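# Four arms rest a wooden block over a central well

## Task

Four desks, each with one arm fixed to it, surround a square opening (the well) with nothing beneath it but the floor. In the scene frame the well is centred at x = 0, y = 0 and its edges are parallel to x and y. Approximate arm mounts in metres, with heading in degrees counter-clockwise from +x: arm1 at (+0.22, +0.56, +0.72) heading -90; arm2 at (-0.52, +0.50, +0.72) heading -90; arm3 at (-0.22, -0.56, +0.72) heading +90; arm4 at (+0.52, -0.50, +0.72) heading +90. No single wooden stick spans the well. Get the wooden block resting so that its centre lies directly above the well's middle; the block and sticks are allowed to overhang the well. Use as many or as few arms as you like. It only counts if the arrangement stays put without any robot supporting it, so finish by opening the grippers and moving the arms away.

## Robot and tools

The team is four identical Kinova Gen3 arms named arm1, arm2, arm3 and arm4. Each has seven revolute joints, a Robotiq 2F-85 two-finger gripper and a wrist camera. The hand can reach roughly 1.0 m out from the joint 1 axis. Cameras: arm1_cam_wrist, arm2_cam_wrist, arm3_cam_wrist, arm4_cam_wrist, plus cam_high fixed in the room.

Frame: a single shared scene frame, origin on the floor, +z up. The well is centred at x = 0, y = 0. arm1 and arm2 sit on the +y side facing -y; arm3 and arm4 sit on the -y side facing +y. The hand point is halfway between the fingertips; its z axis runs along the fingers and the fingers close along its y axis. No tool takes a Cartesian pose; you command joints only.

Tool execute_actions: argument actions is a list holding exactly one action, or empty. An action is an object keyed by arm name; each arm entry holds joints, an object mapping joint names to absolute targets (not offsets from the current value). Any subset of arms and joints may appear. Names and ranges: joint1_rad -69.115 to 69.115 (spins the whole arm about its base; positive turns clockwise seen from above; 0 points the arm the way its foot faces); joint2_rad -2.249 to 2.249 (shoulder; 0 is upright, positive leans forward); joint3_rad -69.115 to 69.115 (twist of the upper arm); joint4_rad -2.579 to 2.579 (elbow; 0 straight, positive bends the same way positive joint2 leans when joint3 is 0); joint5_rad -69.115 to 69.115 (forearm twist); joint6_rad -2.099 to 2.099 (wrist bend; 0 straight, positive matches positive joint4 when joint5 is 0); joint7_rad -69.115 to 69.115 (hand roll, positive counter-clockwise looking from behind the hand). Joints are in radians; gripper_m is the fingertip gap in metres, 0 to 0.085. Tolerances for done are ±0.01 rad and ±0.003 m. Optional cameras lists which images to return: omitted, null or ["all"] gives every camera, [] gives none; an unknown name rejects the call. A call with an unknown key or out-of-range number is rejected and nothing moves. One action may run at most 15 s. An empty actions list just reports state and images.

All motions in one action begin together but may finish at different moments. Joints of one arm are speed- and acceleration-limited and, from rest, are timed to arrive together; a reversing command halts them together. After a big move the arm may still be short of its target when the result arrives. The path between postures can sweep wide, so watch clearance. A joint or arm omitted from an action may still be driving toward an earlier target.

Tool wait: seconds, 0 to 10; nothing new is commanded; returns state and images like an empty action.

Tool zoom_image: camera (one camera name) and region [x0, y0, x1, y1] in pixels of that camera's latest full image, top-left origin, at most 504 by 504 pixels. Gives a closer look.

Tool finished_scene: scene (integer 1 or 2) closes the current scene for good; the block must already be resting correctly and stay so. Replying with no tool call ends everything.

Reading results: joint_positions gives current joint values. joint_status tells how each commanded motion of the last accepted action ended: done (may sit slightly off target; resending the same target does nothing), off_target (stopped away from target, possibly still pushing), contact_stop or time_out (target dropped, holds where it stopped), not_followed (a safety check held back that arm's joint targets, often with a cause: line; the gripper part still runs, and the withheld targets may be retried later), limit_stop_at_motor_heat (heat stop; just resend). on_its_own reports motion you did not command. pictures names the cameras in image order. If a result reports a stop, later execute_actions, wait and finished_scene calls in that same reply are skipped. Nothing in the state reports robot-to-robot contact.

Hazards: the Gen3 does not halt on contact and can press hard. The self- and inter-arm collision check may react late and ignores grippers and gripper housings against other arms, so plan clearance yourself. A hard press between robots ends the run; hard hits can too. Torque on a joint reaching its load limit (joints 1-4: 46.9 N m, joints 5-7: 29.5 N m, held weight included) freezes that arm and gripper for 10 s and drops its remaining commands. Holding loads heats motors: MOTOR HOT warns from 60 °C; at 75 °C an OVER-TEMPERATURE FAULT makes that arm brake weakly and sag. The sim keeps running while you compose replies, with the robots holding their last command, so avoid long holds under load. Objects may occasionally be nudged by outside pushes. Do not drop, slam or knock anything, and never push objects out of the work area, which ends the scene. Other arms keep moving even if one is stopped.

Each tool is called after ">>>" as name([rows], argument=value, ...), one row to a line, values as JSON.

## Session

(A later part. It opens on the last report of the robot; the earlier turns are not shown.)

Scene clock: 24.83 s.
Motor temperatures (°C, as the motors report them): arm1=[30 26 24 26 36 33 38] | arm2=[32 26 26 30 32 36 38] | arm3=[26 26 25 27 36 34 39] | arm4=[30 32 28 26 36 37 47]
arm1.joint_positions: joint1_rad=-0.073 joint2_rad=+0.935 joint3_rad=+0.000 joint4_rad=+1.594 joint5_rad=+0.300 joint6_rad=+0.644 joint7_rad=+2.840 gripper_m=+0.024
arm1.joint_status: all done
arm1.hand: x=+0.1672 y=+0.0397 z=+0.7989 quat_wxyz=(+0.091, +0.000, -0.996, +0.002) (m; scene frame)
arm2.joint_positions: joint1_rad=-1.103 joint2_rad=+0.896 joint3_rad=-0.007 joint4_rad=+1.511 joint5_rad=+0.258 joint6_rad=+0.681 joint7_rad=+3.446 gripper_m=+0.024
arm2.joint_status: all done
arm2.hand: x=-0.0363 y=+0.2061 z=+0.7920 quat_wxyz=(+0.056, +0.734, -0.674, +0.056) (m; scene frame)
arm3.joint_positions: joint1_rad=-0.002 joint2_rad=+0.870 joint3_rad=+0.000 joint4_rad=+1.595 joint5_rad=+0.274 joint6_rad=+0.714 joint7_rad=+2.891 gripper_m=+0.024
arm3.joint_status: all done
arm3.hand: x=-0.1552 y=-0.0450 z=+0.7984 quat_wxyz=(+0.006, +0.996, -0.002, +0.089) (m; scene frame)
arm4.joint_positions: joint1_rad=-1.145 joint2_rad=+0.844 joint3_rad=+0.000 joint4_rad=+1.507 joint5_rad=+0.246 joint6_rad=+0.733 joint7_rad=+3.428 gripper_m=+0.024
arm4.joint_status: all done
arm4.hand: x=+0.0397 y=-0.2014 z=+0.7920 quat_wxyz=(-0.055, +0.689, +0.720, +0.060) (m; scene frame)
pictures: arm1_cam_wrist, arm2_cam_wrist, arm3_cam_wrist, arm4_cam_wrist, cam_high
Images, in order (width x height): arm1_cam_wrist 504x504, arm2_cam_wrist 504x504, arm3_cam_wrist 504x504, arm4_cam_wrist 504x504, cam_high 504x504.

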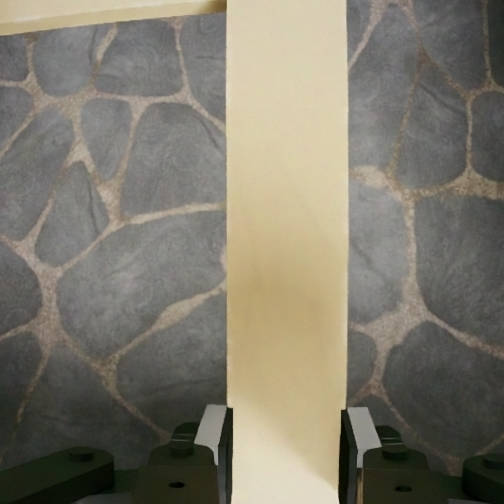

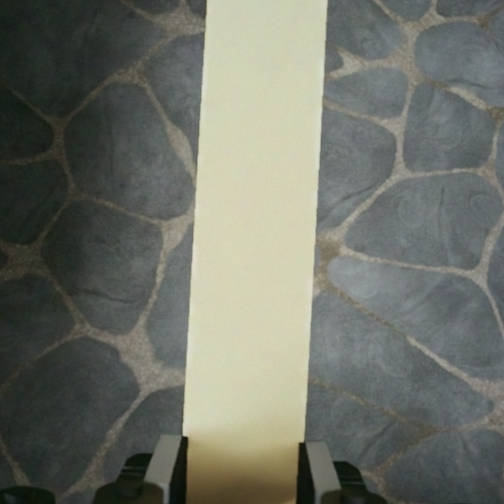

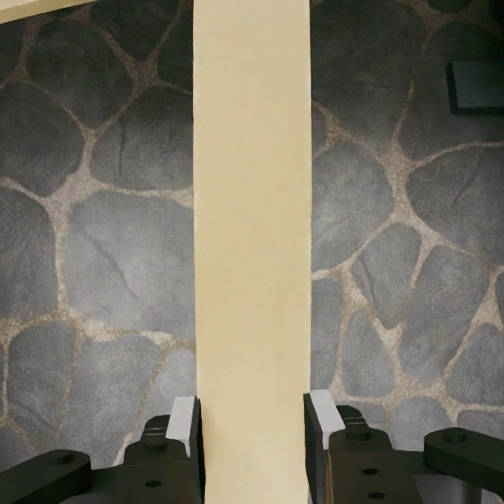

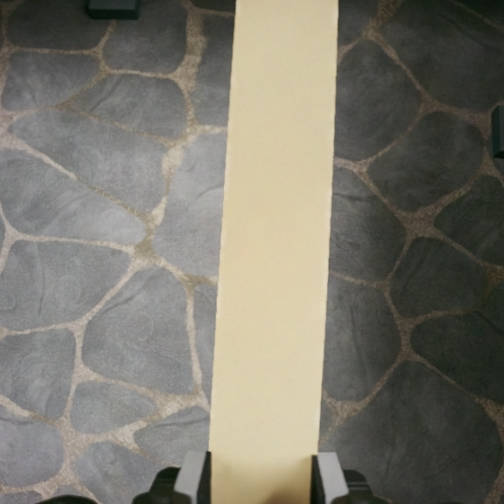

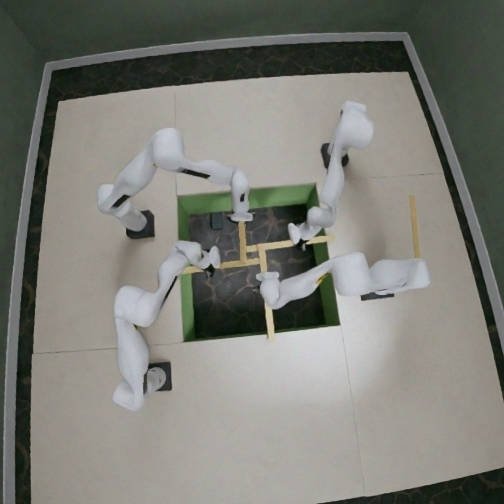

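>>> execute_actions([
  {"arm2":{"joints":{"joint1_rad":-1.146,"joint2_rad":0.874,"joint4_rad":1.557,"joint5_rad":0.27,"joint6_rad":0.663,"joint7_rad":3.35}},"arm4":{"joints":{"joint1_rad":-1.194,"joint2_rad":0.823,"joint4_rad":1.555,"joint5_rad":0.255,"joint6_rad":0.716,"joint7_rad":3.35}}},
], cameras=[])

>>> execute_actions([
  {"arm2":{"joints":{"joint1_rad":-1.172,"joint2_rad":0.863,"joint4_rad":1.582,"joint5_rad":0.35,"joint6_rad":0.636,"joint7_rad":3.266}},"arm4":{"joints":{"joint1_rad":-1.245,"joint2_rad":0.802,"joint4_rad":1.605,"joint5_rad":0.405,"joint6_rad":0.665,"joint7_rad":3.19}}},
])

>>> zoom_image(camera="cam_high", region=[215, 215, 295, 295])

Scene clock: 26.13 s.
Motor temperatures (°C, as the motors report them): arm1=[30 26 24 26 36 33 38] | arm2=[32 26 26 30 32 36 38] | arm3=[26 26 25 27 36 34 39] | arm4=[30 32 28 26 36 37 47]
arm1.joint_positions: joint1_rad=-0.073 joint2_rad=+0.935 joint3_rad=+0.000 joint4_rad=+1.594 joint5_rad=+0.300 joint6_rad=+0.644 joint7_rad=+2.840 gripper_m=+0.024
arm1.joint_status: not commanded
arm1.hand: x=+0.1670 y=+0.0398 z=+0.7988 quat_wxyz=(+0.091, +0.000, -0.996, +0.001) (m; scene frame)
arm2.joint_positions: joint1_rad=-1.146 joint2_rad=+0.875 joint3_rad=+0.000 joint4_rad=+1.557 joint5_rad=+0.270 joint6_rad=+0.663 joint7_rad=+3.350 gripper_m=+0.024
arm2.joint_status: all done
arm2.hand: x=-0.0390 y=+0.2274 z=+0.7943 quat_wxyz=(+0.058, +0.719, -0.691, +0.058) (m; scene frame)
arm3.joint_positions: joint1_rad=-0.002 joint2_rad=+0.867 joint3_rad=+0.000 joint4_rad=+1.590 joint5_rad=+0.277 joint6_rad=+0.709 joint7_rad=+2.893 gripper_m=+0.024
arm3.joint_status: not commanded
arm3.hand: x=-0.1550 y=-0.0396 z=+0.8006 quat_wxyz=(+0.000, +0.996, +0.000, +0.089) (m; scene frame)
arm4.joint_positions: joint1_rad=-1.194 joint2_rad=+0.823 joint3_rad=+0.000 joint4_rad=+1.555 joint5_rad=+0.255 joint6_rad=+0.716 joint7_rad=+3.350 gripper_m=+0.024
arm4.joint_status: all done
arm4.hand: x=+0.0399 y=-0.2297 z=+0.7925 quat_wxyz=(-0.055, +0.696, +0.713, +0.059) (m; scene frame)
pictures: none
No camera images: the call's "cameras" was empty. Leave "cameras" out to get every camera's image.

Scene clock: 27.00 s.
Motor temperatures (°C, as the motors report them): arm1=[30 26 24 26 36 33 38] | arm2=[32 26 26 30 32 36 38] | arm3=[26 26 25 27 36 34 39] | arm4=[30 32 28 26 36 37 47]
arm1.joint_positions: joint1_rad=-0.073 joint2_rad=+0.935 joint3_rad=+0.000 joint4_rad=+1.594 joint5_rad=+0.300 joint6_rad=+0.644 joint7_rad=+2.840 gripper_m=+0.024
arm1.joint_status: not commanded
arm1.hand: x=+0.1670 y=+0.0398 z=+0.7988 quat_wxyz=(+0.091, +0.000, -0.996, +0.002) (m; scene frame)
arm2.joint_positions: joint1_rad=-1.172 joint2_rad=+0.864 joint3_rad=+0.000 joint4_rad=+1.582 joint5_rad=+0.350 joint6_rad=+0.636 joint7_rad=+3.266 gripper_m=+0.024
arm2.joint_status: all done
arm2.hand: x=-0.0355 y=+0.2281 z=+0.7978 quat_wxyz=(+0.070, +0.720, -0.686, +0.078) (m; scene frame)
arm3.joint_positions: joint1_rad=-0.002 joint2_rad=+0.867 joint3_rad=+0.000 joint4_rad=+1.590 joint5_rad=+0.277 joint6_rad=+0.709 joint7_rad=+2.893 gripper_m=+0.024
arm3.joint_status: not commanded
arm3.hand: x=-0.1550 y=-0.0396 z=+0.8008 quat_wxyz=(+0.000, +0.996, +0.000, +0.089) (m; scene frame)
arm4.joint_positions: joint1_rad=-1.244 joint2_rad=+0.803 joint3_rad=+0.000 joint4_rad=+1.606 joint5_rad=+0.405 joint6_rad=+0.665 joint7_rad=+3.190 gripper_m=+0.024
arm4.joint_status: all done
arm4.hand: x=+0.0342 y=-0.2311 z=+0.7985 quat_wxyz=(-0.094, +0.688, +0.715, +0.083) (m; scene frame)
pictures: arm1_cam_wrist, arm2_cam_wrist, arm3_cam_wrist, arm4_cam_wrist, cam_high
Images, in order (width x height): arm1_cam_wrist 504x504, arm2_cam_wrist 504x504, arm3_cam_wrist 504x504, arm4_cam_wrist 504x504, cam_high 504x504.

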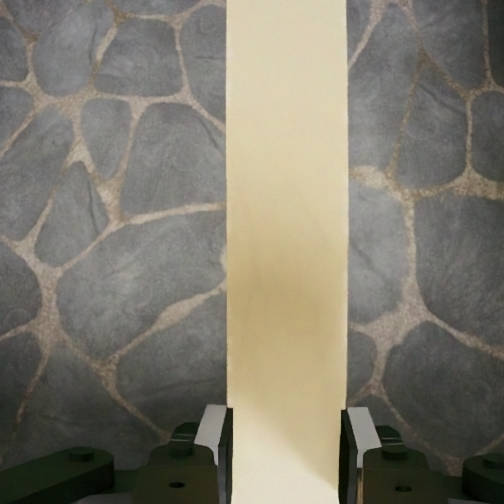

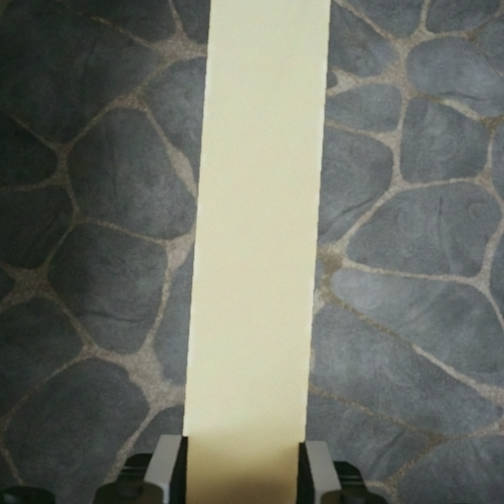

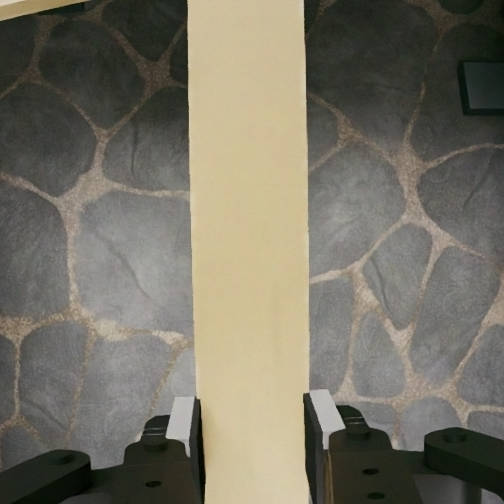

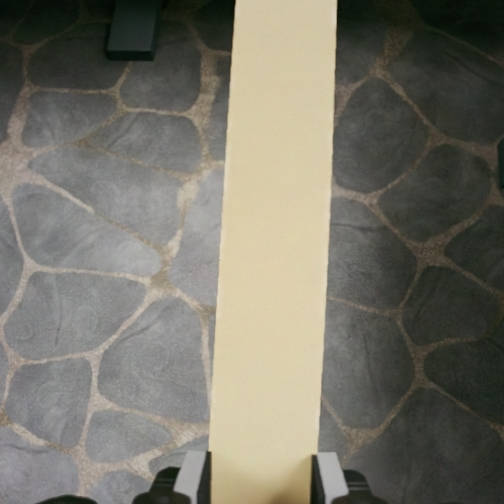

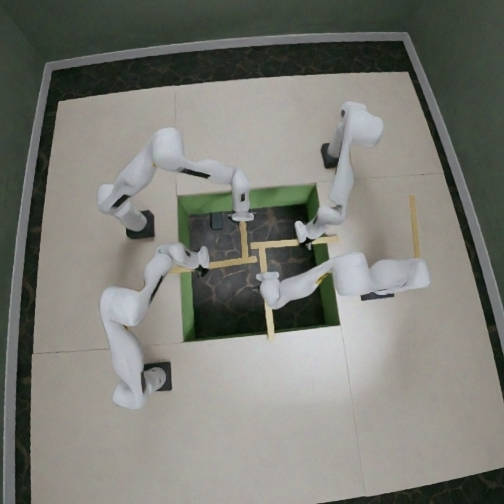

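Region (215, 215, 295, 295) of cam_high's 504x504 image, scaled by 6.300, with more detail than that image has.

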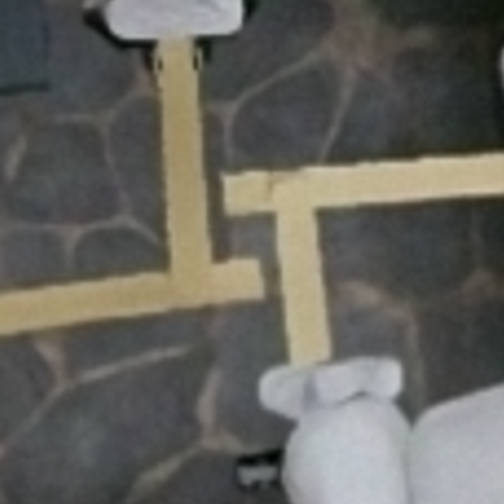

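>>> execute_actions([
  {"arm2":{"joints":{"joint1_rad":-1.1125,"joint2_rad":0.875,"joint4_rad":1.524,"joint5_rad":0.33,"joint6_rad":0.68,"joint7_rad":3.335}},"arm4":{"joints":{"joint1_rad":-1.19,"joint2_rad":0.812,"joint4_rad":1.551,"joint5_rad":0.38,"joint6_rad":0.713,"joint7_rad":3.25}}},
], cameras=["cam_high","arm1_cam_wrist","arm3_cam_wrist"])

>>> zoom_image(camera="cam_high", region=[215, 215, 295, 295])

Scene clock: 28.00 s.
Motor temperatures (°C, as the motors report them): arm1=[30 26 24 26 36 33 38] | arm2=[32 26 26 30 32 36 38] | arm3=[26 26 25 27 36 34 39] | arm4=[30 32 28 26 36 37 47]
arm1.joint_positions: joint1_rad=-0.073 joint2_rad=+0.935 joint3_rad=+0.000 joint4_rad=+1.594 joint5_rad=+0.300 joint6_rad=+0.644 joint7_rad=+2.840 gripper_m=+0.024
arm1.joint_status: not commanded
arm1.hand: x=+0.1670 y=+0.0398 z=+0.7988 quat_wxyz=(+0.091, +0.000, -0.996, +0.001) (m; scene frame)
arm2.joint_positions: joint1_rad=-1.113 joint2_rad=+0.875 joint3_rad=+0.000 joint4_rad=+1.524 joint5_rad=+0.330 joint6_rad=+0.680 joint7_rad=+3.335 gripper_m=+0.024
arm2.joint_status: all done
arm2.hand: x=-0.0396 y=+0.1942 z=+0.8032 quat_wxyz=(+0.075, +0.715, -0.691, +0.074) (m; scene frame)
arm3.joint_positions: joint1_rad=-0.002 joint2_rad=+0.867 joint3_rad=+0.000 joint4_rad=+1.590 joint5_rad=+0.277 joint6_rad=+0.709 joint7_rad=+2.893 gripper_m=+0.024
arm3.joint_status: not commanded
arm3.hand: x=-0.1549 y=-0.0395 z=+0.8008 quat_wxyz=(+0.000, +0.996, +0.000, +0.089) (m; scene frame)
arm4.joint_positions: joint1_rad=-1.190 joint2_rad=+0.813 joint3_rad=+0.000 joint4_rad=+1.551 joint5_rad=+0.380 joint6_rad=+0.713 joint7_rad=+3.250 gripper_m=+0.024
arm4.joint_status: all done
arm4.hand: x=+0.0392 y=-0.2013 z=+0.8044 quat_wxyz=(-0.087, +0.697, +0.706, +0.088) (m; scene frame)
pictures: arm1_cam_wrist, arm3_cam_wrist, cam_high
Images, in order (width x height): arm1_cam_wrist 504x504, arm3_cam_wrist 504x504, cam_high 504x504.

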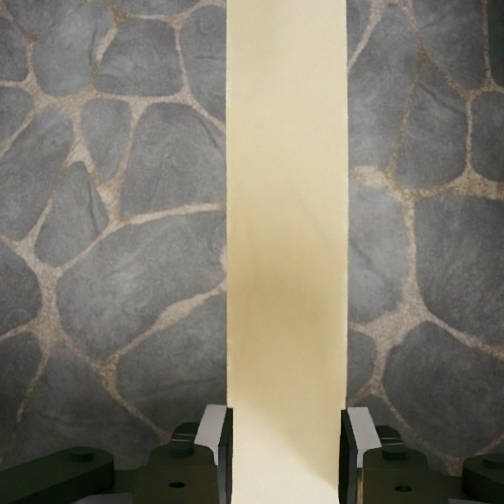

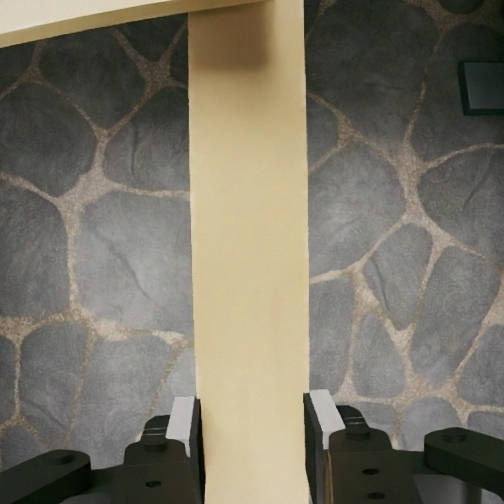

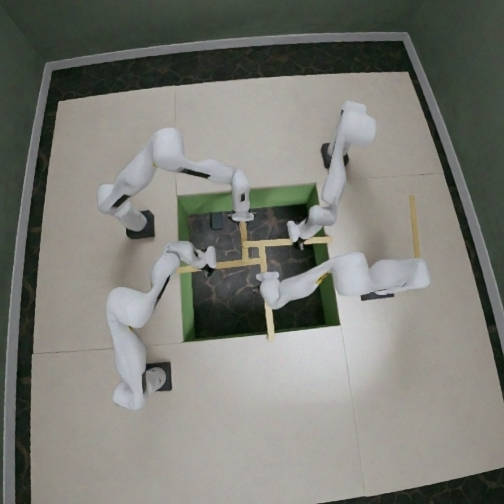

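Region (215, 215, 295, 295) of cam_high's 504x504 image, scaled by 6.300, with more detail than that image has.

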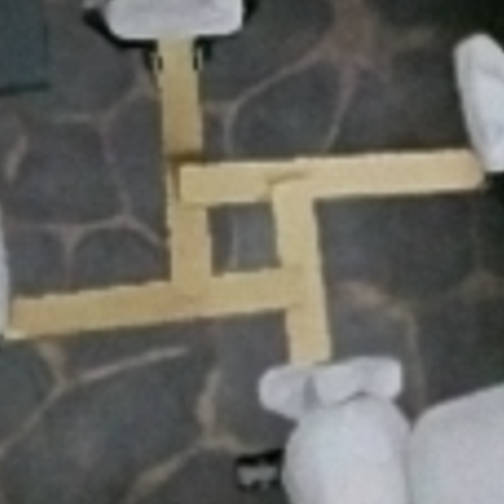

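>>> execute_actions([
  {"arm2":{"joints":{"joint2_rad":0.921,"joint6_rad":0.634,"joint5_rad":0.34,"joint7_rad":3.355}},"arm4":{"joints":{"joint2_rad":0.861,"joint4_rad":1.56,"joint6_rad":0.658,"joint5_rad":0.395,"joint7_rad":3.24}},"arm1":{"joints":{"joint2_rad":0.97,"joint6_rad":0.609,"joint5_rad":0.31,"joint7_rad":2.83}},"arm3":{"joints":{"joint2_rad":0.902,"joint6_rad":0.674,"joint5_rad":0.286,"joint7_rad":2.884}}},
], cameras=["cam_high"])

>>> zoom_image(camera="cam_high", region=[165, 170, 355, 360])

Scene clock: 29.00 s.
Motor temperatures (°C, as the motors report them): arm1=[30 26 24 26 36 33 38] | arm2=[32 26 26 30 32 36 38] | arm3=[26 26 25 27 36 34 39] | arm4=[30 32 28 26 36 37 47]
arm1.joint_positions: joint1_rad=-0.073 joint2_rad=+0.970 joint3_rad=+0.000 joint4_rad=+1.594 joint5_rad=+0.310 joint6_rad=+0.609 joint7_rad=+2.830 gripper_m=+0.024
arm1.joint_status: all done
arm1.hand: x=+0.1677 y=+0.0401 z=+0.7803 quat_wxyz=(+0.089, +0.002, -0.996, +0.002) (m; scene frame)
arm2.joint_positions: joint1_rad=-1.112 joint2_rad=+0.920 joint3_rad=+0.000 joint4_rad=+1.524 joint5_rad=+0.340 joint6_rad=+0.634 joint7_rad=+3.355 gripper_m=+0.024
arm2.joint_status: all done
arm2.hand: x=-0.0372 y=+0.1953 z=+0.7789 quat_wxyz=(+0.073, +0.728, -0.678, +0.073) (m; scene frame)
arm3.joint_positions: joint1_rad=-0.002 joint2_rad=+0.902 joint3_rad=+0.000 joint4_rad=+1.590 joint5_rad=+0.286 joint6_rad=+0.674 joint7_rad=+2.884 gripper_m=+0.024
arm3.joint_status: all done
arm3.hand: x=-0.1555 y=-0.0386 z=+0.7824 quat_wxyz=(-0.001, +0.996, +0.001, +0.088) (m; scene frame)
arm4.joint_positions: joint1_rad=-1.190 joint2_rad=+0.859 joint3_rad=+0.000 joint4_rad=+1.560 joint5_rad=+0.395 joint6_rad=+0.659 joint7_rad=+3.240 gripper_m=+0.024
arm4.joint_status: all done
arm4.hand: x=+0.0377 y=-0.2031 z=+0.7777 quat_wxyz=(-0.085, +0.692, +0.712, +0.085) (m; scene frame)
pictures: cam_high
Images, in order (width x height): cam_high 504x504.

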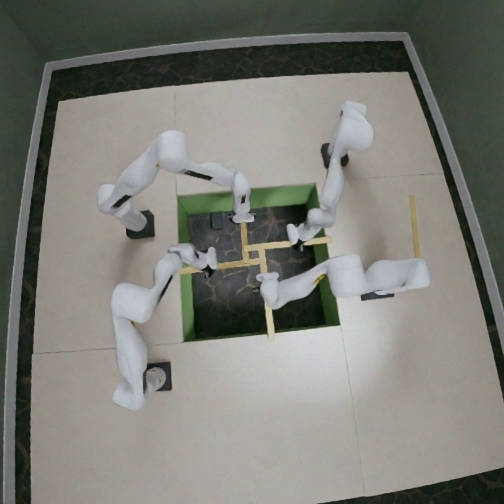

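Region (165, 170, 355, 360) of cam_high's 504x504 image, scaled by 2.653, with more detail than that image has.

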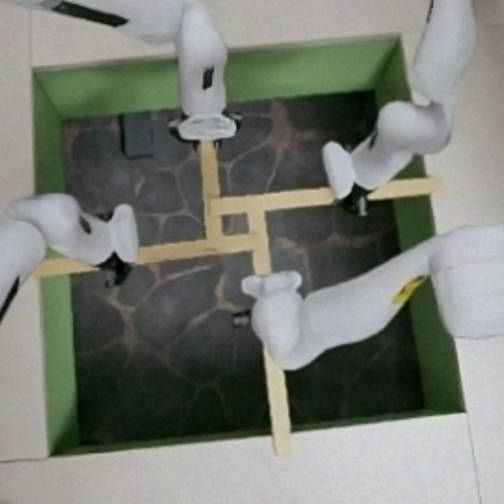

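>>> execute_actions([
  {"arm1":{"joints":{"gripper_m":0.06}},"arm2":{"joints":{"gripper_m":0.06}},"arm3":{"joints":{"gripper_m":0.085}},"arm4":{"joints":{"gripper_m":0.06}}},
], cameras=[])

>>> execute_actions([
  {"arm1":{"joints":{"joint2_rad":0.7,"joint6_rad":0.88}},"arm2":{"joints":{"joint2_rad":0.65,"joint6_rad":0.9}},"arm3":{"joints":{"joint2_rad":0.63,"joint6_rad":0.94}},"arm4":{"joints":{"joint2_rad":0.59,"joint6_rad":0.93}}},
], cameras=[])

>>> execute_actions([
  {"arm1":{"joints":{"joint1_rad":-1.3,"joint2_rad":-0.1,"joint6_rad":1.6}},"arm2":{"joints":{"joint1_rad":-0.2,"joint2_rad":-0.3,"joint6_rad":1.8}},"arm3":{"joints":{"joint1_rad":0.4,"joint2_rad":0.2,"joint4_rad":1.988,"joint5_rad":0,"joint6_rad":0.95,"joint7_rad":3.66}},"arm4":{"joints":{"joint1_rad":0.5,"joint2_rad":-0.2,"joint6_rad":1.7}}},
], cameras=[])

>>> execute_actions([
  {"arm3":{"joints":{"joint1_rad":1.667,"joint2_rad":0.567,"joint6_rad":0.586}}},
], cameras=["cam_high","arm3_cam_wrist"])

>>> zoom_image(camera="cam_high", region=[90, 170, 355, 360])

Scene clock: 30.67 s.
Motor temperatures (°C, as the motors report them): arm1=[30 26 24 26 36 33 38] | arm2=[32 26 26 30 32 36 38] | arm3=[26 26 25 27 36 34 39] | arm4=[30 32 28 26 36 37 47]
arm1.joint_positions: joint1_rad=-0.073 joint2_rad=+0.970 joint3_rad=+0.000 joint4_rad=+1.594 joint5_rad=+0.310 joint6_rad=+0.609 joint7_rad=+2.830 gripper_m=+0.060
arm1.joint_status: all done
arm1.hand: x=+0.1679 y=+0.0400 z=+0.7805 quat_wxyz=(+0.089, +0.002, -0.996, +0.002) (m; scene frame)
arm2.joint_positions: joint1_rad=-1.112 joint2_rad=+0.921 joint3_rad=+0.000 joint4_rad=+1.524 joint5_rad=+0.340 joint6_rad=+0.634 joint7_rad=+3.355 gripper_m=+0.060
arm2.joint_status: all done
arm2.hand: x=-0.0371 y=+0.1954 z=+0.7785 quat_wxyz=(+0.073, +0.728, -0.678, +0.073) (m; scene frame)
arm3.joint_positions: joint1_rad=-0.002 joint2_rad=+0.902 joint3_rad=+0.000 joint4_rad=+1.590 joint5_rad=+0.286 joint6_rad=+0.674 joint7_rad=+2.884 gripper_m=+0.085
arm3.joint_status: all done
arm3.hand: x=-0.1556 y=-0.0385 z=+0.7825 quat_wxyz=(-0.001, +0.996, +0.002, +0.088) (m; scene frame)
arm4.joint_positions: joint1_rad=-1.190 joint2_rad=+0.861 joint3_rad=+0.000 joint4_rad=+1.560 joint5_rad=+0.395 joint6_rad=+0.658 joint7_rad=+3.240 gripper_m=+0.060
arm4.joint_status: all done
arm4.hand: x=+0.0379 y=-0.2035 z=+0.7767 quat_wxyz=(-0.085, +0.692, +0.712, +0.085) (m; scene frame)
pictures: none
No camera images: the call's "cameras" was empty. Leave "cameras" out to get every camera's image.

Scene clock: 32.10 s.
Motor temperatures (°C, as the motors report them): arm1=[30 26 24 26 36 33 38] | arm2=[32 26 26 30 32 36 38] | arm3=[26 26 25 27 36 34 39] | arm4=[30 32 28 26 36 37 47]
arm1.joint_positions: joint1_rad=-0.073 joint2_rad=+0.700 joint3_rad=+0.000 joint4_rad=+1.594 joint5_rad=+0.310 joint6_rad=+0.880 joint7_rad=+2.830 gripper_m=+0.060
arm1.joint_status: all done
arm1.hand: x=+0.1487 y=+0.0511 z=+0.9237 quat_wxyz=(+0.120, -0.025, -0.992, +0.007) (m; scene frame)
arm2.joint_positions: joint1_rad=-1.112 joint2_rad=+0.650 joint3_rad=+0.000 joint4_rad=+1.524 joint5_rad=+0.340 joint6_rad=+0.900 joint7_rad=+3.355 gripper_m=+0.060
arm2.joint_status: all done
arm2.hand: x=-0.0658 y=+0.1841 z=+0.9262 quat_wxyz=(+0.100, +0.703, -0.699, +0.089) (m; scene frame)
arm3.joint_positions: joint1_rad=-0.002 joint2_rad=+0.630 joint3_rad=+0.000 joint4_rad=+1.590 joint5_rad=+0.286 joint6_rad=+0.940 joint7_rad=+2.884 gripper_m=+0.085
arm3.joint_status: all done
arm3.hand: x=-0.1387 y=-0.0581 z=+0.9252 quat_wxyz=(-0.007, +0.993, -0.025, +0.114) (m; scene frame)
arm4.joint_positions: joint1_rad=-1.190 joint2_rad=+0.590 joint3_rad=+0.000 joint4_rad=+1.560 joint5_rad=+0.395 joint6_rad=+0.930 joint7_rad=+3.240 gripper_m=+0.060
arm4.joint_status: all done
arm4.hand: x=+0.0741 y=-0.1910 z=+0.9225 quat_wxyz=(-0.103, +0.716, +0.681, +0.117) (m; scene frame)
pictures: none
No camera images: the call's "cameras" was empty. Leave "cameras" out to get every camera's image.

Scene clock: 35.10 s.
Motor temperatures (°C, as the motors report them): arm1=[30 26 24 26 36 33 38] | arm2=[32 26 26 30 32 36 38] | arm3=[26 26 25 27 36 34 39] | arm4=[30 32 28 26 36 37 47]
arm1.joint_positions: joint1_rad=-1.300 joint2_rad=-0.100 joint3_rad=+0.000 joint4_rad=+1.594 joint5_rad=+0.310 joint6_rad=+1.600 joint7_rad=+2.830 gripper_m=+0.060
arm1.joint_status: all done
arm1.hand: x=+0.4580 y=+0.3657 z=+1.2576 quat_wxyz=(+0.092, +0.455, -0.877, +0.127) (m; scene frame)
arm2.joint_positions: joint1_rad=-0.200 joint2_rad=-0.300 joint3_rad=+0.000 joint4_rad=+1.524 joint5_rad=+0.340 joint6_rad=+1.800 joint7_rad=+3.355 gripper_m=+0.060
arm2.joint_status: all done
arm2.hand: x=-0.5952 y=+0.2672 z=+1.2831 quat_wxyz=(+0.158, +0.179, -0.970, +0.055) (m; scene frame)
arm3.joint_positions: joint1_rad=+0.400 joint2_rad=+0.200 joint3_rad=+0.000 joint4_rad=+1.988 joint5_rad=+0.000 joint6_rad=+0.950 joint7_rad=+3.660 gripper_m=+0.085
arm3.joint_status: all done
arm3.hand: x=-0.0712 y=-0.2505 z=+0.9974 quat_wxyz=(-0.002, +0.997, +0.076, +0.000) (m; scene frame)
arm4.joint_positions: joint1_rad=+0.500 joint2_rad=-0.200 joint3_rad=+0.000 joint4_rad=+1.560 joint5_rad=+0.395 joint6_rad=+1.700 joint7_rad=+3.240 gripper_m=+0.060
arm4.joint_status: all done
arm4.hand: x=+0.7615 y=-0.3455 z=+1.2348 quat_wxyz=(+0.026, +0.954, -0.224, +0.199) (m; scene frame)
pictures: none
No camera images: the call's "cameras" was empty. Leave "cameras" out to get every camera's image.

Scene clock: 37.77 s.
Motor temperatures (°C, as the motors report them): arm1=[30 26 24 26 36 33 38] | arm2=[32 26 26 30 32 36 38] | arm3=[26 26 25 27 36 34 39] | arm4=[30 32 28 26 36 37 47]
arm1.joint_positions: joint1_rad=-1.300 joint2_rad=-0.100 joint3_rad=+0.000 joint4_rad=+1.594 joint5_rad=+0.310 joint6_rad=+1.600 joint7_rad=+2.830 gripper_m=+0.060
arm1.joint_status: not commanded
arm1.hand: x=+0.4580 y=+0.3657 z=+1.2576 quat_wxyz=(+0.092, +0.455, -0.877, +0.127) (m; scene frame)
arm2.joint_positions: joint1_rad=-0.200 joint2_rad=-0.300 joint3_rad=+0.000 joint4_rad=+1.524 joint5_rad=+0.340 joint6_rad=+1.800 joint7_rad=+3.355 gripper_m=+0.060
arm2.joint_status: not commanded
arm2.hand: x=-0.5952 y=+0.2672 z=+1.2831 quat_wxyz=(+0.158, +0.179, -0.970, +0.055) (m; scene frame)
arm3.joint_positions: joint1_rad=+1.667 joint2_rad=+0.567 joint3_rad=+0.000 joint4_rad=+1.988 joint5_rad=+0.000 joint6_rad=+0.586 joint7_rad=+3.660 gripper_m=+0.085
arm3.joint_status: all done
arm3.hand: x=+0.1809 y=-0.6100 z=+0.8599 quat_wxyz=(+0.000, +0.848, -0.529, +0.000) (m; scene frame)
arm4.joint_positions: joint1_rad=+0.500 joint2_rad=-0.200 joint3_rad=+0.000 joint4_rad=+1.560 joint5_rad=+0.395 joint6_rad=+1.700 joint7_rad=+3.240 gripper_m=+0.060
arm4.joint_status: not commanded
arm4.hand: x=+0.7615 y=-0.3456 z=+1.2348 quat_wxyz=(+0.026, +0.954, -0.224, +0.199) (m; scene frame)
pictures: arm3_cam_wrist, cam_high
Images, in order (width x height): arm3_cam_wrist 504x504, cam_high 504x504.

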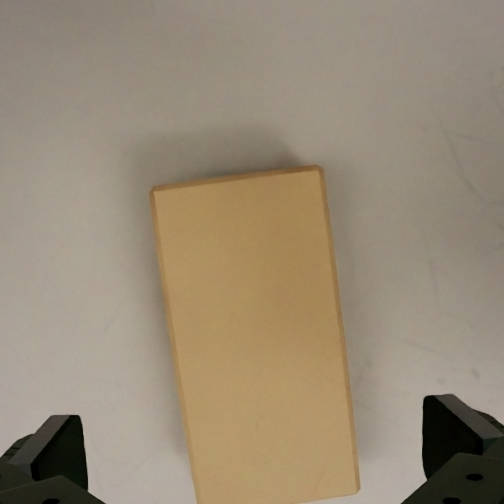

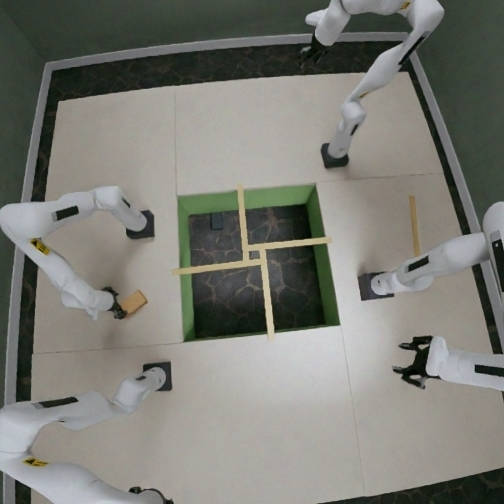

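Region (90, 170, 355, 360) of cam_high's 504x504 image, scaled by 1.902, with more detail than that image has; it fills the top 361 rows of this view, and the rest is white.

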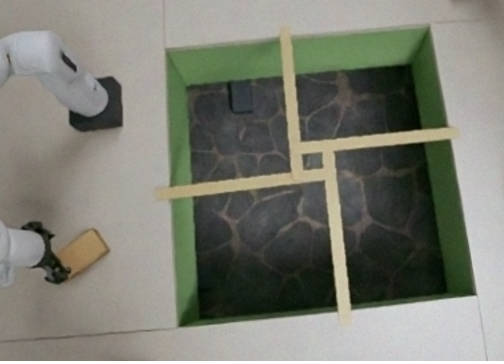

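>>> execute_actions([
  {"arm3":{"joints":{"joint1_rad":1.683,"joint7_rad":3.80,"joint2_rad":0.8155,"joint4_rad":2.007,"joint6_rad":0.319}}},
], cameras=[])

>>> execute_actions([
  {"arm3":{"joints":{"gripper_m":0.04}}},
], cameras=["cam_high","arm3_cam_wrist"])

>>> zoom_image(camera="cam_high", region=[90, 265, 170, 345])

Scene clock: 39.43 s.
Motor temperatures (°C, as the motors report them): arm1=[30 26 24 26 36 33 38] | arm2=[32 26 26 30 32 36 38] | arm3=[26 26 25 27 36 34 39] | arm4=[30 32 28 26 36 37 47]
arm1.joint_positions: joint1_rad=-1.300 joint2_rad=-0.100 joint3_rad=+0.000 joint4_rad=+1.594 joint5_rad=+0.310 joint6_rad=+1.600 joint7_rad=+2.830 gripper_m=+0.060
arm1.joint_status: not commanded
arm1.hand: x=+0.4580 y=+0.3657 z=+1.2576 quat_wxyz=(+0.092, +0.455, -0.877, +0.127) (m; scene frame)
arm2.joint_positions: joint1_rad=-0.200 joint2_rad=-0.300 joint3_rad=+0.000 joint4_rad=+1.524 joint5_rad=+0.340 joint6_rad=+1.800 joint7_rad=+3.355 gripper_m=+0.060
arm2.joint_status: not commanded
arm2.hand: x=-0.5952 y=+0.2672 z=+1.2831 quat_wxyz=(+0.158, +0.179, -0.970, +0.055) (m; scene frame)
arm3.joint_positions: joint1_rad=+1.683 joint2_rad=+0.815 joint3_rad=+0.000 joint4_rad=+2.007 joint5_rad=+0.000 joint6_rad=+0.319 joint7_rad=+3.800 gripper_m=+0.085
arm3.joint_status: all done
arm3.hand: x=+0.1848 y=-0.6168 z=+0.7568 quat_wxyz=(+0.000, +0.880, -0.476, +0.000) (m; scene frame)
arm4.joint_positions: joint1_rad=+0.500 joint2_rad=-0.200 joint3_rad=+0.000 joint4_rad=+1.560 joint5_rad=+0.395 joint6_rad=+1.700 joint7_rad=+3.240 gripper_m=+0.060
arm4.joint_status: not commanded
arm4.hand: x=+0.7615 y=-0.3456 z=+1.2348 quat_wxyz=(+0.026, +0.954, -0.224, +0.199) (m; scene frame)
pictures: none
No camera images: the call's "cameras" was empty. Leave "cameras" out to get every camera's image.

Scene clock: 40.27 s.
Motor temperatures (°C, as the motors report them): arm1=[30 26 24 26 36 33 38] | arm2=[32 26 26 30 32 36 38] | arm3=[26 26 25 27 36 34 39] | arm4=[30 32 28 26 36 37 47]
arm1.joint_positions: joint1_rad=-1.300 joint2_rad=-0.100 joint3_rad=+0.000 joint4_rad=+1.594 joint5_rad=+0.310 joint6_rad=+1.600 joint7_rad=+2.830 gripper_m=+0.060
arm1.joint_status: not commanded
arm1.hand: x=+0.4580 y=+0.3657 z=+1.2576 quat_wxyz=(+0.092, +0.455, -0.877, +0.127) (m; scene frame)
arm2.joint_positions: joint1_rad=-0.200 joint2_rad=-0.300 joint3_rad=+0.000 joint4_rad=+1.524 joint5_rad=+0.340 joint6_rad=+1.800 joint7_rad=+3.355 gripper_m=+0.060
arm2.joint_status: not commanded
arm2.hand: x=-0.5952 y=+0.2672 z=+1.2831 quat_wxyz=(+0.158, +0.179, -0.970, +0.055) (m; scene frame)
arm3.joint_positions: joint1_rad=+1.683 joint2_rad=+0.812 joint3_rad=+0.001 joint4_rad=+2.008 joint5_rad=+0.000 joint6_rad=+0.322 joint7_rad=+3.800 gripper_m=+0.065
arm3.joint_status: gripper_m off_target (ended at +0.065, target +0.040)
arm3.hand: x=+0.1842 y=-0.6172 z=+0.7582 quat_wxyz=(+0.001, +0.879, -0.476, +0.000) (m; scene frame)
arm4.joint_positions: joint1_rad=+0.500 joint2_rad=-0.200 joint3_rad=+0.000 joint4_rad=+1.560 joint5_rad=+0.395 joint6_rad=+1.700 joint7_rad=+3.240 gripper_m=+0.060
arm4.joint_status: not commanded
arm4.hand: x=+0.7615 y=-0.3456 z=+1.2348 quat_wxyz=(+0.026, +0.954, -0.224, +0.199) (m; scene frame)
pictures: arm3_cam_wrist, cam_high
Images, in order (width x height): arm3_cam_wrist 504x504, cam_high 504x504.

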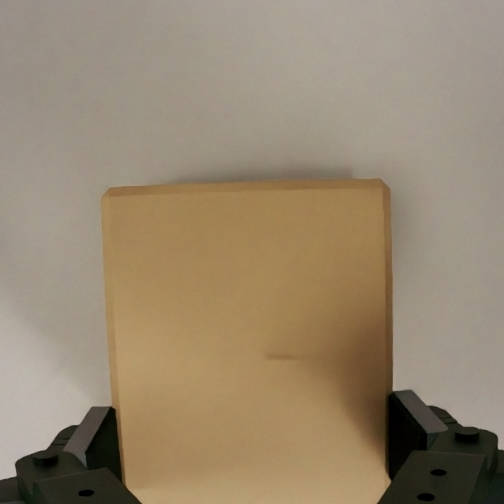

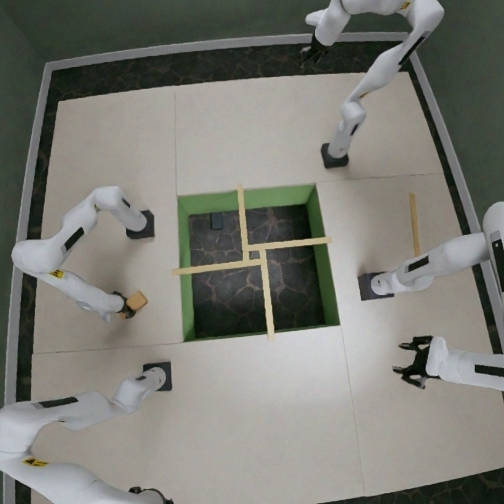

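Region (90, 265, 170, 345) of cam_high's 504x504 image, scaled by 6.300, with more detail than that image has.

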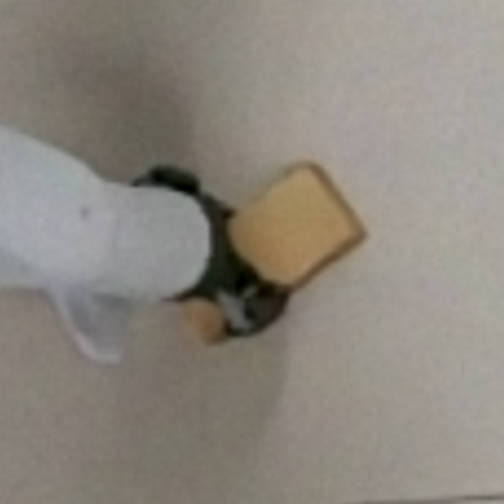

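>>> execute_actions([
  {"arm3":{"joints":{"joint2_rad":0.5,"joint6_rad":0.635}}},
], cameras=[])

>>> execute_actions([
  {"arm3":{"joints":{"joint1_rad":0.367,"joint7_rad":3.475,"joint2_rad":0.875,"joint4_rad":1.1813,"joint6_rad":1.085}}},
], cameras=[])

>>> execute_actions([
  {"arm3":{"joints":{"joint2_rad":0.9395,"joint4_rad":1.223,"joint6_rad":0.979}}},
], cameras=["cam_high","arm3_cam_wrist"])

Scene clock: 42.07 s.
Motor temperatures (°C, as the motors report them): arm1=[30 26 24 26 36 33 38] | arm2=[32 26 26 30 32 36 38] | arm3=[26 26 25 27 36 34 39] | arm4=[30 32 28 26 36 37 47]
arm1.joint_positions: joint1_rad=-1.300 joint2_rad=-0.100 joint3_rad=+0.000 joint4_rad=+1.594 joint5_rad=+0.310 joint6_rad=+1.600 joint7_rad=+2.830 gripper_m=+0.060
arm1.joint_status: not commanded
arm1.hand: x=+0.4580 y=+0.3657 z=+1.2576 quat_wxyz=(+0.092, +0.455, -0.877, +0.127) (m; scene frame)
arm2.joint_positions: joint1_rad=-0.200 joint2_rad=-0.300 joint3_rad=+0.000 joint4_rad=+1.524 joint5_rad=+0.340 joint6_rad=+1.800 joint7_rad=+3.355 gripper_m=+0.060
arm2.joint_status: not commanded
arm2.hand: x=-0.5952 y=+0.2672 z=+1.2831 quat_wxyz=(+0.158, +0.179, -0.970, +0.055) (m; scene frame)
arm3.joint_positions: joint1_rad=+1.683 joint2_rad=+0.501 joint3_rad=+0.000 joint4_rad=+2.008 joint5_rad=+0.000 joint6_rad=+0.635 joint7_rad=+3.800 gripper_m=+0.065
arm3.joint_status: all done
arm3.hand: x=+0.1673 y=-0.6154 z=+0.8823 quat_wxyz=(+0.001, +0.880, -0.476, -0.001) (m; scene frame)
arm4.joint_positions: joint1_rad=+0.500 joint2_rad=-0.200 joint3_rad=+0.000 joint4_rad=+1.560 joint5_rad=+0.395 joint6_rad=+1.700 joint7_rad=+3.240 gripper_m=+0.060
arm4.joint_status: not commanded
arm4.hand: x=+0.7615 y=-0.3456 z=+1.2348 quat_wxyz=(+0.026, +0.954, -0.224, +0.199) (m; scene frame)
pictures: none
No camera images: the call's "cameras" was empty. Leave "cameras" out to get every camera's image.

Scene clock: 44.73 s.
Motor temperatures (°C, as the motors report them): arm1=[30 26 24 26 36 33 38] | arm2=[32 26 26 30 32 36 38] | arm3=[26 26 25 27 36 34 39] | arm4=[30 32 28 26 36 37 47]
arm1.joint_positions: joint1_rad=-1.300 joint2_rad=-0.100 joint3_rad=+0.000 joint4_rad=+1.594 joint5_rad=+0.310 joint6_rad=+1.600 joint7_rad=+2.830 gripper_m=+0.060
arm1.joint_status: not commanded
arm1.hand: x=+0.4580 y=+0.3657 z=+1.2576 quat_wxyz=(+0.092, +0.455, -0.877, +0.127) (m; scene frame)
arm2.joint_positions: joint1_rad=-0.200 joint2_rad=-0.300 joint3_rad=+0.000 joint4_rad=+1.524 joint5_rad=+0.340 joint6_rad=+1.800 joint7_rad=+3.355 gripper_m=+0.060
arm2.joint_status: not commanded
arm2.hand: x=-0.5952 y=+0.2672 z=+1.2831 quat_wxyz=(+0.158, +0.179, -0.970, +0.055) (m; scene frame)
arm3.joint_positions: joint1_rad=+0.367 joint2_rad=+0.877 joint3_rad=+0.000 joint4_rad=+1.182 joint5_rad=+0.000 joint6_rad=+1.085 joint7_rad=+3.475 gripper_m=+0.065
arm3.joint_status: all done
arm3.hand: x=+0.0034 y=-0.0010 z=+0.8885 quat_wxyz=(+0.001, +1.000, +0.000, -0.001) (m; scene frame)
arm4.joint_positions: joint1_rad=+0.500 joint2_rad=-0.200 joint3_rad=+0.000 joint4_rad=+1.560 joint5_rad=+0.395 joint6_rad=+1.700 joint7_rad=+3.240 gripper_m=+0.060
arm4.joint_status: not commanded
arm4.hand: x=+0.7615 y=-0.3456 z=+1.2348 quat_wxyz=(+0.026, +0.954, -0.224, +0.199) (m; scene frame)
pictures: none
No camera images: the call's "cameras" was empty. Leave "cameras" out to get every camera's image.

Scene clock: 45.63 s.
Motor temperatures (°C, as the motors report them): arm1=[30 26 24 26 36 33 38] | arm2=[32 26 26 30 32 36 38] | arm3=[26 26 25 27 36 34 39] | arm4=[30 32 28 26 36 37 47]
arm1.joint_positions: joint1_rad=-1.300 joint2_rad=-0.100 joint3_rad=+0.000 joint4_rad=+1.594 joint5_rad=+0.310 joint6_rad=+1.600 joint7_rad=+2.830 gripper_m=+0.060
arm1.joint_status: not commanded
arm1.hand: x=+0.4580 y=+0.3657 z=+1.2576 quat_wxyz=(+0.092, +0.455, -0.877, +0.127) (m; scene frame)
arm2.joint_positions: joint1_rad=-0.200 joint2_rad=-0.300 joint3_rad=+0.000 joint4_rad=+1.524 joint5_rad=+0.340 joint6_rad=+1.800 joint7_rad=+3.355 gripper_m=+0.060
arm2.joint_status: not commanded
arm2.hand: x=-0.5952 y=+0.2672 z=+1.2831 quat_wxyz=(+0.158, +0.179, -0.970, +0.055) (m; scene frame)
arm3.joint_positions: joint1_rad=+0.367 joint2_rad=+0.941 joint3_rad=+0.000 joint4_rad=+1.224 joint5_rad=+0.000 joint6_rad=+0.979 joint7_rad=+3.475 gripper_m=+0.065
arm3.joint_status: all done
arm3.hand: x=+0.0031 y=-0.0015 z=+0.8386 quat_wxyz=(+0.001, +1.000, +0.000, -0.001) (m; scene frame)
arm4.joint_positions: joint1_rad=+0.500 joint2_rad=-0.200 joint3_rad=+0.000 joint4_rad=+1.560 joint5_rad=+0.395 joint6_rad=+1.700 joint7_rad=+3.240 gripper_m=+0.060
arm4.joint_status: not commanded
arm4.hand: x=+0.7615 y=-0.3456 z=+1.2348 quat_wxyz=(+0.026, +0.954, -0.224, +0.199) (m; scene frame)
pictures: arm3_cam_wrist, cam_high
Images, in order (width x height): arm3_cam_wrist 504x504, cam_high 504x504.

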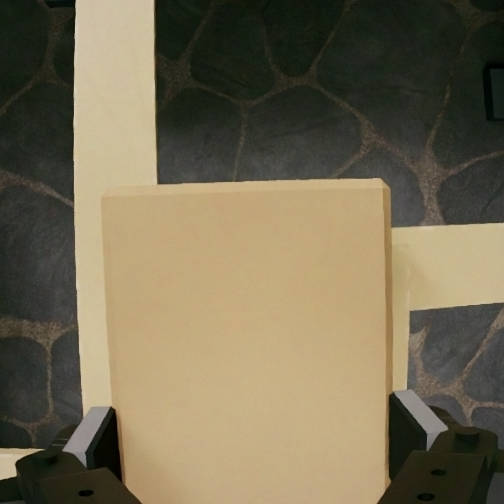

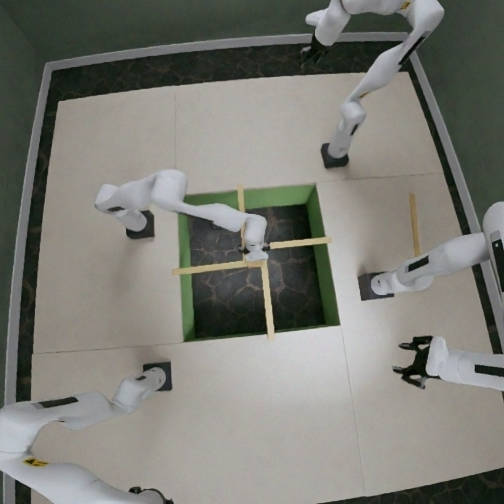

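>>> execute_actions([
  {"arm3":{"joints":{"joint2_rad":0.956,"joint4_rad":1.231,"joint6_rad":0.9545}}},
], cameras=["arm3_cam_wrist"])

Scene clock: 46.40 s.
Motor temperatures (°C, as the motors report them): arm1=[30 26 24 26 36 33 38] | arm2=[32 26 26 30 32 36 38] | arm3=[26 26 25 27 36 34 39] | arm4=[30 32 28 26 36 37 47]
arm1.joint_positions: joint1_rad=-1.300 joint2_rad=-0.100 joint3_rad=+0.000 joint4_rad=+1.594 joint5_rad=+0.310 joint6_rad=+1.600 joint7_rad=+2.830 gripper_m=+0.060
arm1.joint_status: not commanded
arm1.hand: x=+0.4580 y=+0.3657 z=+1.2576 quat_wxyz=(+0.092, +0.455, -0.877, +0.127) (m; scene frame)
arm2.joint_positions: joint1_rad=-0.200 joint2_rad=-0.300 joint3_rad=+0.000 joint4_rad=+1.524 joint5_rad=+0.340 joint6_rad=+1.800 joint7_rad=+3.355 gripper_m=+0.060
arm2.joint_status: not commanded
arm2.hand: x=-0.5952 y=+0.2672 z=+1.2831 quat_wxyz=(+0.158, +0.179, -0.970, +0.055) (m; scene frame)
arm3.joint_positions: joint1_rad=+0.367 joint2_rad=+0.958 joint3_rad=+0.000 joint4_rad=+1.232 joint5_rad=+0.000 joint6_rad=+0.954 joint7_rad=+3.475 gripper_m=+0.065
arm3.joint_status: all done
arm3.hand: x=+0.0030 y=-0.0018 z=+0.8266 quat_wxyz=(+0.001, +1.000, +0.000, -0.001) (m; scene frame)
arm4.joint_positions: joint1_rad=+0.500 joint2_rad=-0.200 joint3_rad=+0.000 joint4_rad=+1.560 joint5_rad=+0.395 joint6_rad=+1.700 joint7_rad=+3.240 gripper_m=+0.060
arm4.joint_status: not commanded
arm4.hand: x=+0.7615 y=-0.3456 z=+1.2348 quat_wxyz=(+0.026, +0.954, -0.224, +0.199) (m; scene frame)
pictures: arm3_cam_wrist
Images, in order (width x height): arm3_cam_wrist 504x504.

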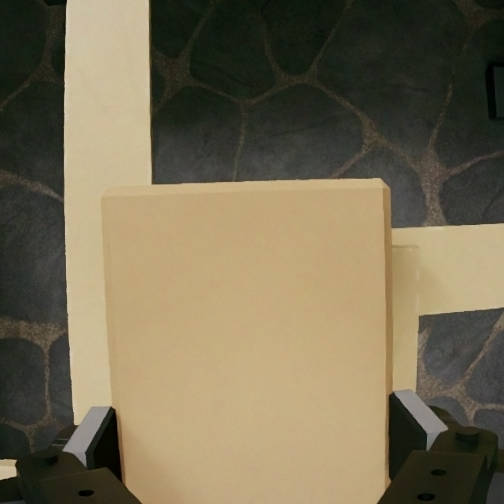

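>>> execute_actions([
  {"arm3":{"joints":{"joint2_rad":0.971,"joint4_rad":1.236,"joint6_rad":0.9345}}},
], cameras=["arm3_cam_wrist"])

Scene clock: 47.03 s.
Motor temperatures (°C, as the motors report them): arm1=[30 26 24 26 36 33 38] | arm2=[32 26 26 30 32 36 38] | arm3=[26 26 25 27 36 34 39] | arm4=[30 32 28 26 36 37 47]
arm1.joint_positions: joint1_rad=-1.300 joint2_rad=-0.100 joint3_rad=+0.000 joint4_rad=+1.594 joint5_rad=+0.310 joint6_rad=+1.600 joint7_rad=+2.830 gripper_m=+0.060
arm1.joint_status: not commanded
arm1.hand: x=+0.4580 y=+0.3657 z=+1.2576 quat_wxyz=(+0.092, +0.455, -0.877, +0.127) (m; scene frame)
arm2.joint_positions: joint1_rad=-0.200 joint2_rad=-0.300 joint3_rad=+0.000 joint4_rad=+1.524 joint5_rad=+0.340 joint6_rad=+1.800 joint7_rad=+3.355 gripper_m=+0.060
arm2.joint_status: not commanded
arm2.hand: x=-0.5952 y=+0.2672 z=+1.2831 quat_wxyz=(+0.158, +0.179, -0.970, +0.055) (m; scene frame)
arm3.joint_positions: joint1_rad=+0.367 joint2_rad=+0.969 joint3_rad=+0.000 joint4_rad=+1.236 joint5_rad=+0.000 joint6_rad=+0.936 joint7_rad=+3.475 gripper_m=+0.065
arm3.joint_status: all done
arm3.hand: x=+0.0030 y=-0.0012 z=+0.8186 quat_wxyz=(+0.000, +1.000, +0.000, -0.001) (m; scene frame)
arm4.joint_positions: joint1_rad=+0.500 joint2_rad=-0.200 joint3_rad=+0.000 joint4_rad=+1.560 joint5_rad=+0.395 joint6_rad=+1.700 joint7_rad=+3.240 gripper_m=+0.060
arm4.joint_status: not commanded
arm4.hand: x=+0.7615 y=-0.3456 z=+1.2348 quat_wxyz=(+0.026, +0.954, -0.224, +0.199) (m; scene frame)
pictures: arm3_cam_wrist
Images, in order (width x height): arm3_cam_wrist 504x504.

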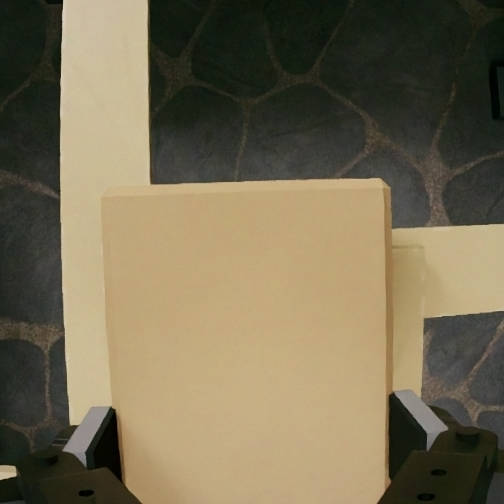

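Contact.

>>> execute_actions([
  {"arm3":{"joints":{"gripper_m":0.085}}},
], cameras=[])

>>> execute_actions([
  {"arm3":{"joints":{"joint2_rad":0.875,"joint4_rad":1.1813,"joint6_rad":1.085}}},
], cameras=[])

>>> execute_actions([
  {"arm3":{"joints":{"joint2_rad":0.0,"joint4_rad":1.4,"joint6_rad":1.8}}},
], cameras=["cam_high"])

>>> finished_scene(scene=1)

Scene clock: 48.20 s.
Motor temperatures (°C, as the motors report them): arm1=[30 26 24 26 36 33 38] | arm2=[32 26 26 30 32 36 38] | arm3=[26 26 25 27 36 34 39] | arm4=[30 32 28 26 36 37 47]
arm1.joint_positions: joint1_rad=-1.300 joint2_rad=-0.100 joint3_rad=+0.000 joint4_rad=+1.594 joint5_rad=+0.310 joint6_rad=+1.600 joint7_rad=+2.830 gripper_m=+0.060
arm1.joint_status: not commanded
arm1.hand: x=+0.4580 y=+0.3657 z=+1.2576 quat_wxyz=(+0.092, +0.455, -0.877, +0.127) (m; scene frame)
arm2.joint_positions: joint1_rad=-0.200 joint2_rad=-0.300 joint3_rad=+0.000 joint4_rad=+1.524 joint5_rad=+0.340 joint6_rad=+1.800 joint7_rad=+3.355 gripper_m=+0.060
arm2.joint_status: not commanded
arm2.hand: x=-0.5952 y=+0.2672 z=+1.2831 quat_wxyz=(+0.158, +0.179, -0.970, +0.055) (m; scene frame)
arm3.joint_positions: joint1_rad=+0.367 joint2_rad=+0.971 joint3_rad=+0.000 joint4_rad=+1.236 joint5_rad=+0.000 joint6_rad=+0.934 joint7_rad=+3.475 gripper_m=+0.085
arm3.joint_status: all done
arm3.hand: x=+0.0032 y=-0.0011 z=+0.8176 quat_wxyz=(+0.000, +1.000, +0.000, -0.001) (m; scene frame)
arm4.joint_positions: joint1_rad=+0.500 joint2_rad=-0.200 joint3_rad=+0.000 joint4_rad=+1.560 joint5_rad=+0.395 joint6_rad=+1.700 joint7_rad=+3.240 gripper_m=+0.060
arm4.joint_status: not commanded
arm4.hand: x=+0.7615 y=-0.3456 z=+1.2348 quat_wxyz=(+0.026, +0.954, -0.224, +0.199) (m; scene frame)
pictures: none
No camera images: the call's "cameras" was empty. Leave "cameras" out to get every camera's image.

Scene clock: 49.20 s.
Motor temperatures (°C, as the motors report them): arm1=[30 26 24 26 36 33 38] | arm2=[32 26 26 30 32 36 38] | arm3=[26 26 25 27 36 34 39] | arm4=[30 32 28 26 36 37 47]
arm1.joint_positions: joint1_rad=-1.300 joint2_rad=-0.100 joint3_rad=+0.000 joint4_rad=+1.594 joint5_rad=+0.310 joint6_rad=+1.600 joint7_rad=+2.830 gripper_m=+0.060
arm1.joint_status: not commanded
arm1.hand: x=+0.4580 y=+0.3657 z=+1.2576 quat_wxyz=(+0.092, +0.455, -0.877, +0.127) (m; scene frame)
arm2.joint_positions: joint1_rad=-0.200 joint2_rad=-0.300 joint3_rad=+0.000 joint4_rad=+1.524 joint5_rad=+0.340 joint6_rad=+1.800 joint7_rad=+3.355 gripper_m=+0.060
arm2.joint_status: not commanded
arm2.hand: x=-0.5952 y=+0.2672 z=+1.2831 quat_wxyz=(+0.158, +0.179, -0.970, +0.055) (m; scene frame)
arm3.joint_positions: joint1_rad=+0.367 joint2_rad=+0.875 joint3_rad=+0.000 joint4_rad=+1.181 joint5_rad=+0.000 joint6_rad=+1.085 joint7_rad=+3.475 gripper_m=+0.085
arm3.joint_status: all done
arm3.hand: x=+0.0036 y=-0.0003 z=+0.8898 quat_wxyz=(+0.000, +1.000, +0.000, +0.000) (m; scene frame)
arm4.joint_positions: joint1_rad=+0.500 joint2_rad=-0.200 joint3_rad=+0.000 joint4_rad=+1.560 joint5_rad=+0.395 joint6_rad=+1.700 joint7_rad=+3.240 gripper_m=+0.060
arm4.joint_status: not commanded
arm4.hand: x=+0.7615 y=-0.3456 z=+1.2348 quat_wxyz=(+0.026, +0.954, -0.224, +0.199) (m; scene frame)
pictures: none
No camera images: the call's "cameras" was empty. Leave "cameras" out to get every camera's image.

Scene clock: 51.47 s.
Motor temperatures (°C, as the motors report them): arm1=[30 26 24 26 36 33 38] | arm2=[32 26 26 30 32 36 38] | arm3=[26 26 25 27 36 34 39] | arm4=[30 32 28 26 36 37 47]
arm1.joint_positions: joint1_rad=-1.300 joint2_rad=-0.100 joint3_rad=+0.000 joint4_rad=+1.594 joint5_rad=+0.310 joint6_rad=+1.600 joint7_rad=+2.830 gripper_m=+0.060
arm1.joint_status: not commanded
arm1.hand: x=+0.4580 y=+0.3657 z=+1.2576 quat_wxyz=(+0.092, +0.455, -0.877, +0.127) (m; scene frame)
arm2.joint_positions: joint1_rad=-0.200 joint2_rad=-0.300 joint3_rad=+0.000 joint4_rad=+1.524 joint5_rad=+0.340 joint6_rad=+1.800 joint7_rad=+3.355 gripper_m=+0.060
arm2.joint_status: not commanded
arm2.hand: x=-0.5952 y=+0.2672 z=+1.2831 quat_wxyz=(+0.158, +0.179, -0.970, +0.055) (m; scene frame)
arm3.joint_positions: joint1_rad=+0.367 joint2_rad=+0.000 joint3_rad=+0.000 joint4_rad=+1.400 joint5_rad=+0.000 joint6_rad=+1.800 joint7_rad=+3.475 gripper_m=+0.085
arm3.joint_status: all done
arm3.hand: x=-0.0975 y=-0.2925 z=+1.2417 quat_wxyz=(+0.028, +1.000, +0.000, -0.010) (m; scene frame)
arm4.joint_positions: joint1_rad=+0.500 joint2_rad=-0.200 joint3_rad=+0.000 joint4_rad=+1.560 joint5_rad=+0.395 joint6_rad=+1.700 joint7_rad=+3.240 gripper_m=+0.060
arm4.joint_status: not commanded
arm4.hand: x=+0.7615 y=-0.3456 z=+1.2348 quat_wxyz=(+0.026, +0.954, -0.224, +0.199) (m; scene frame)
pictures: cam_high
Images, in order (width x height): cam_high 504x504.

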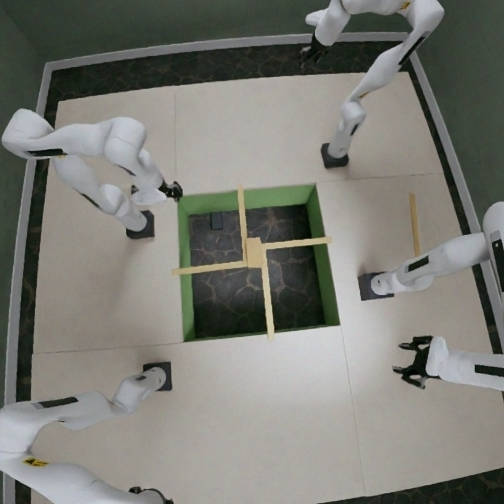

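The scene is finished: the task was done.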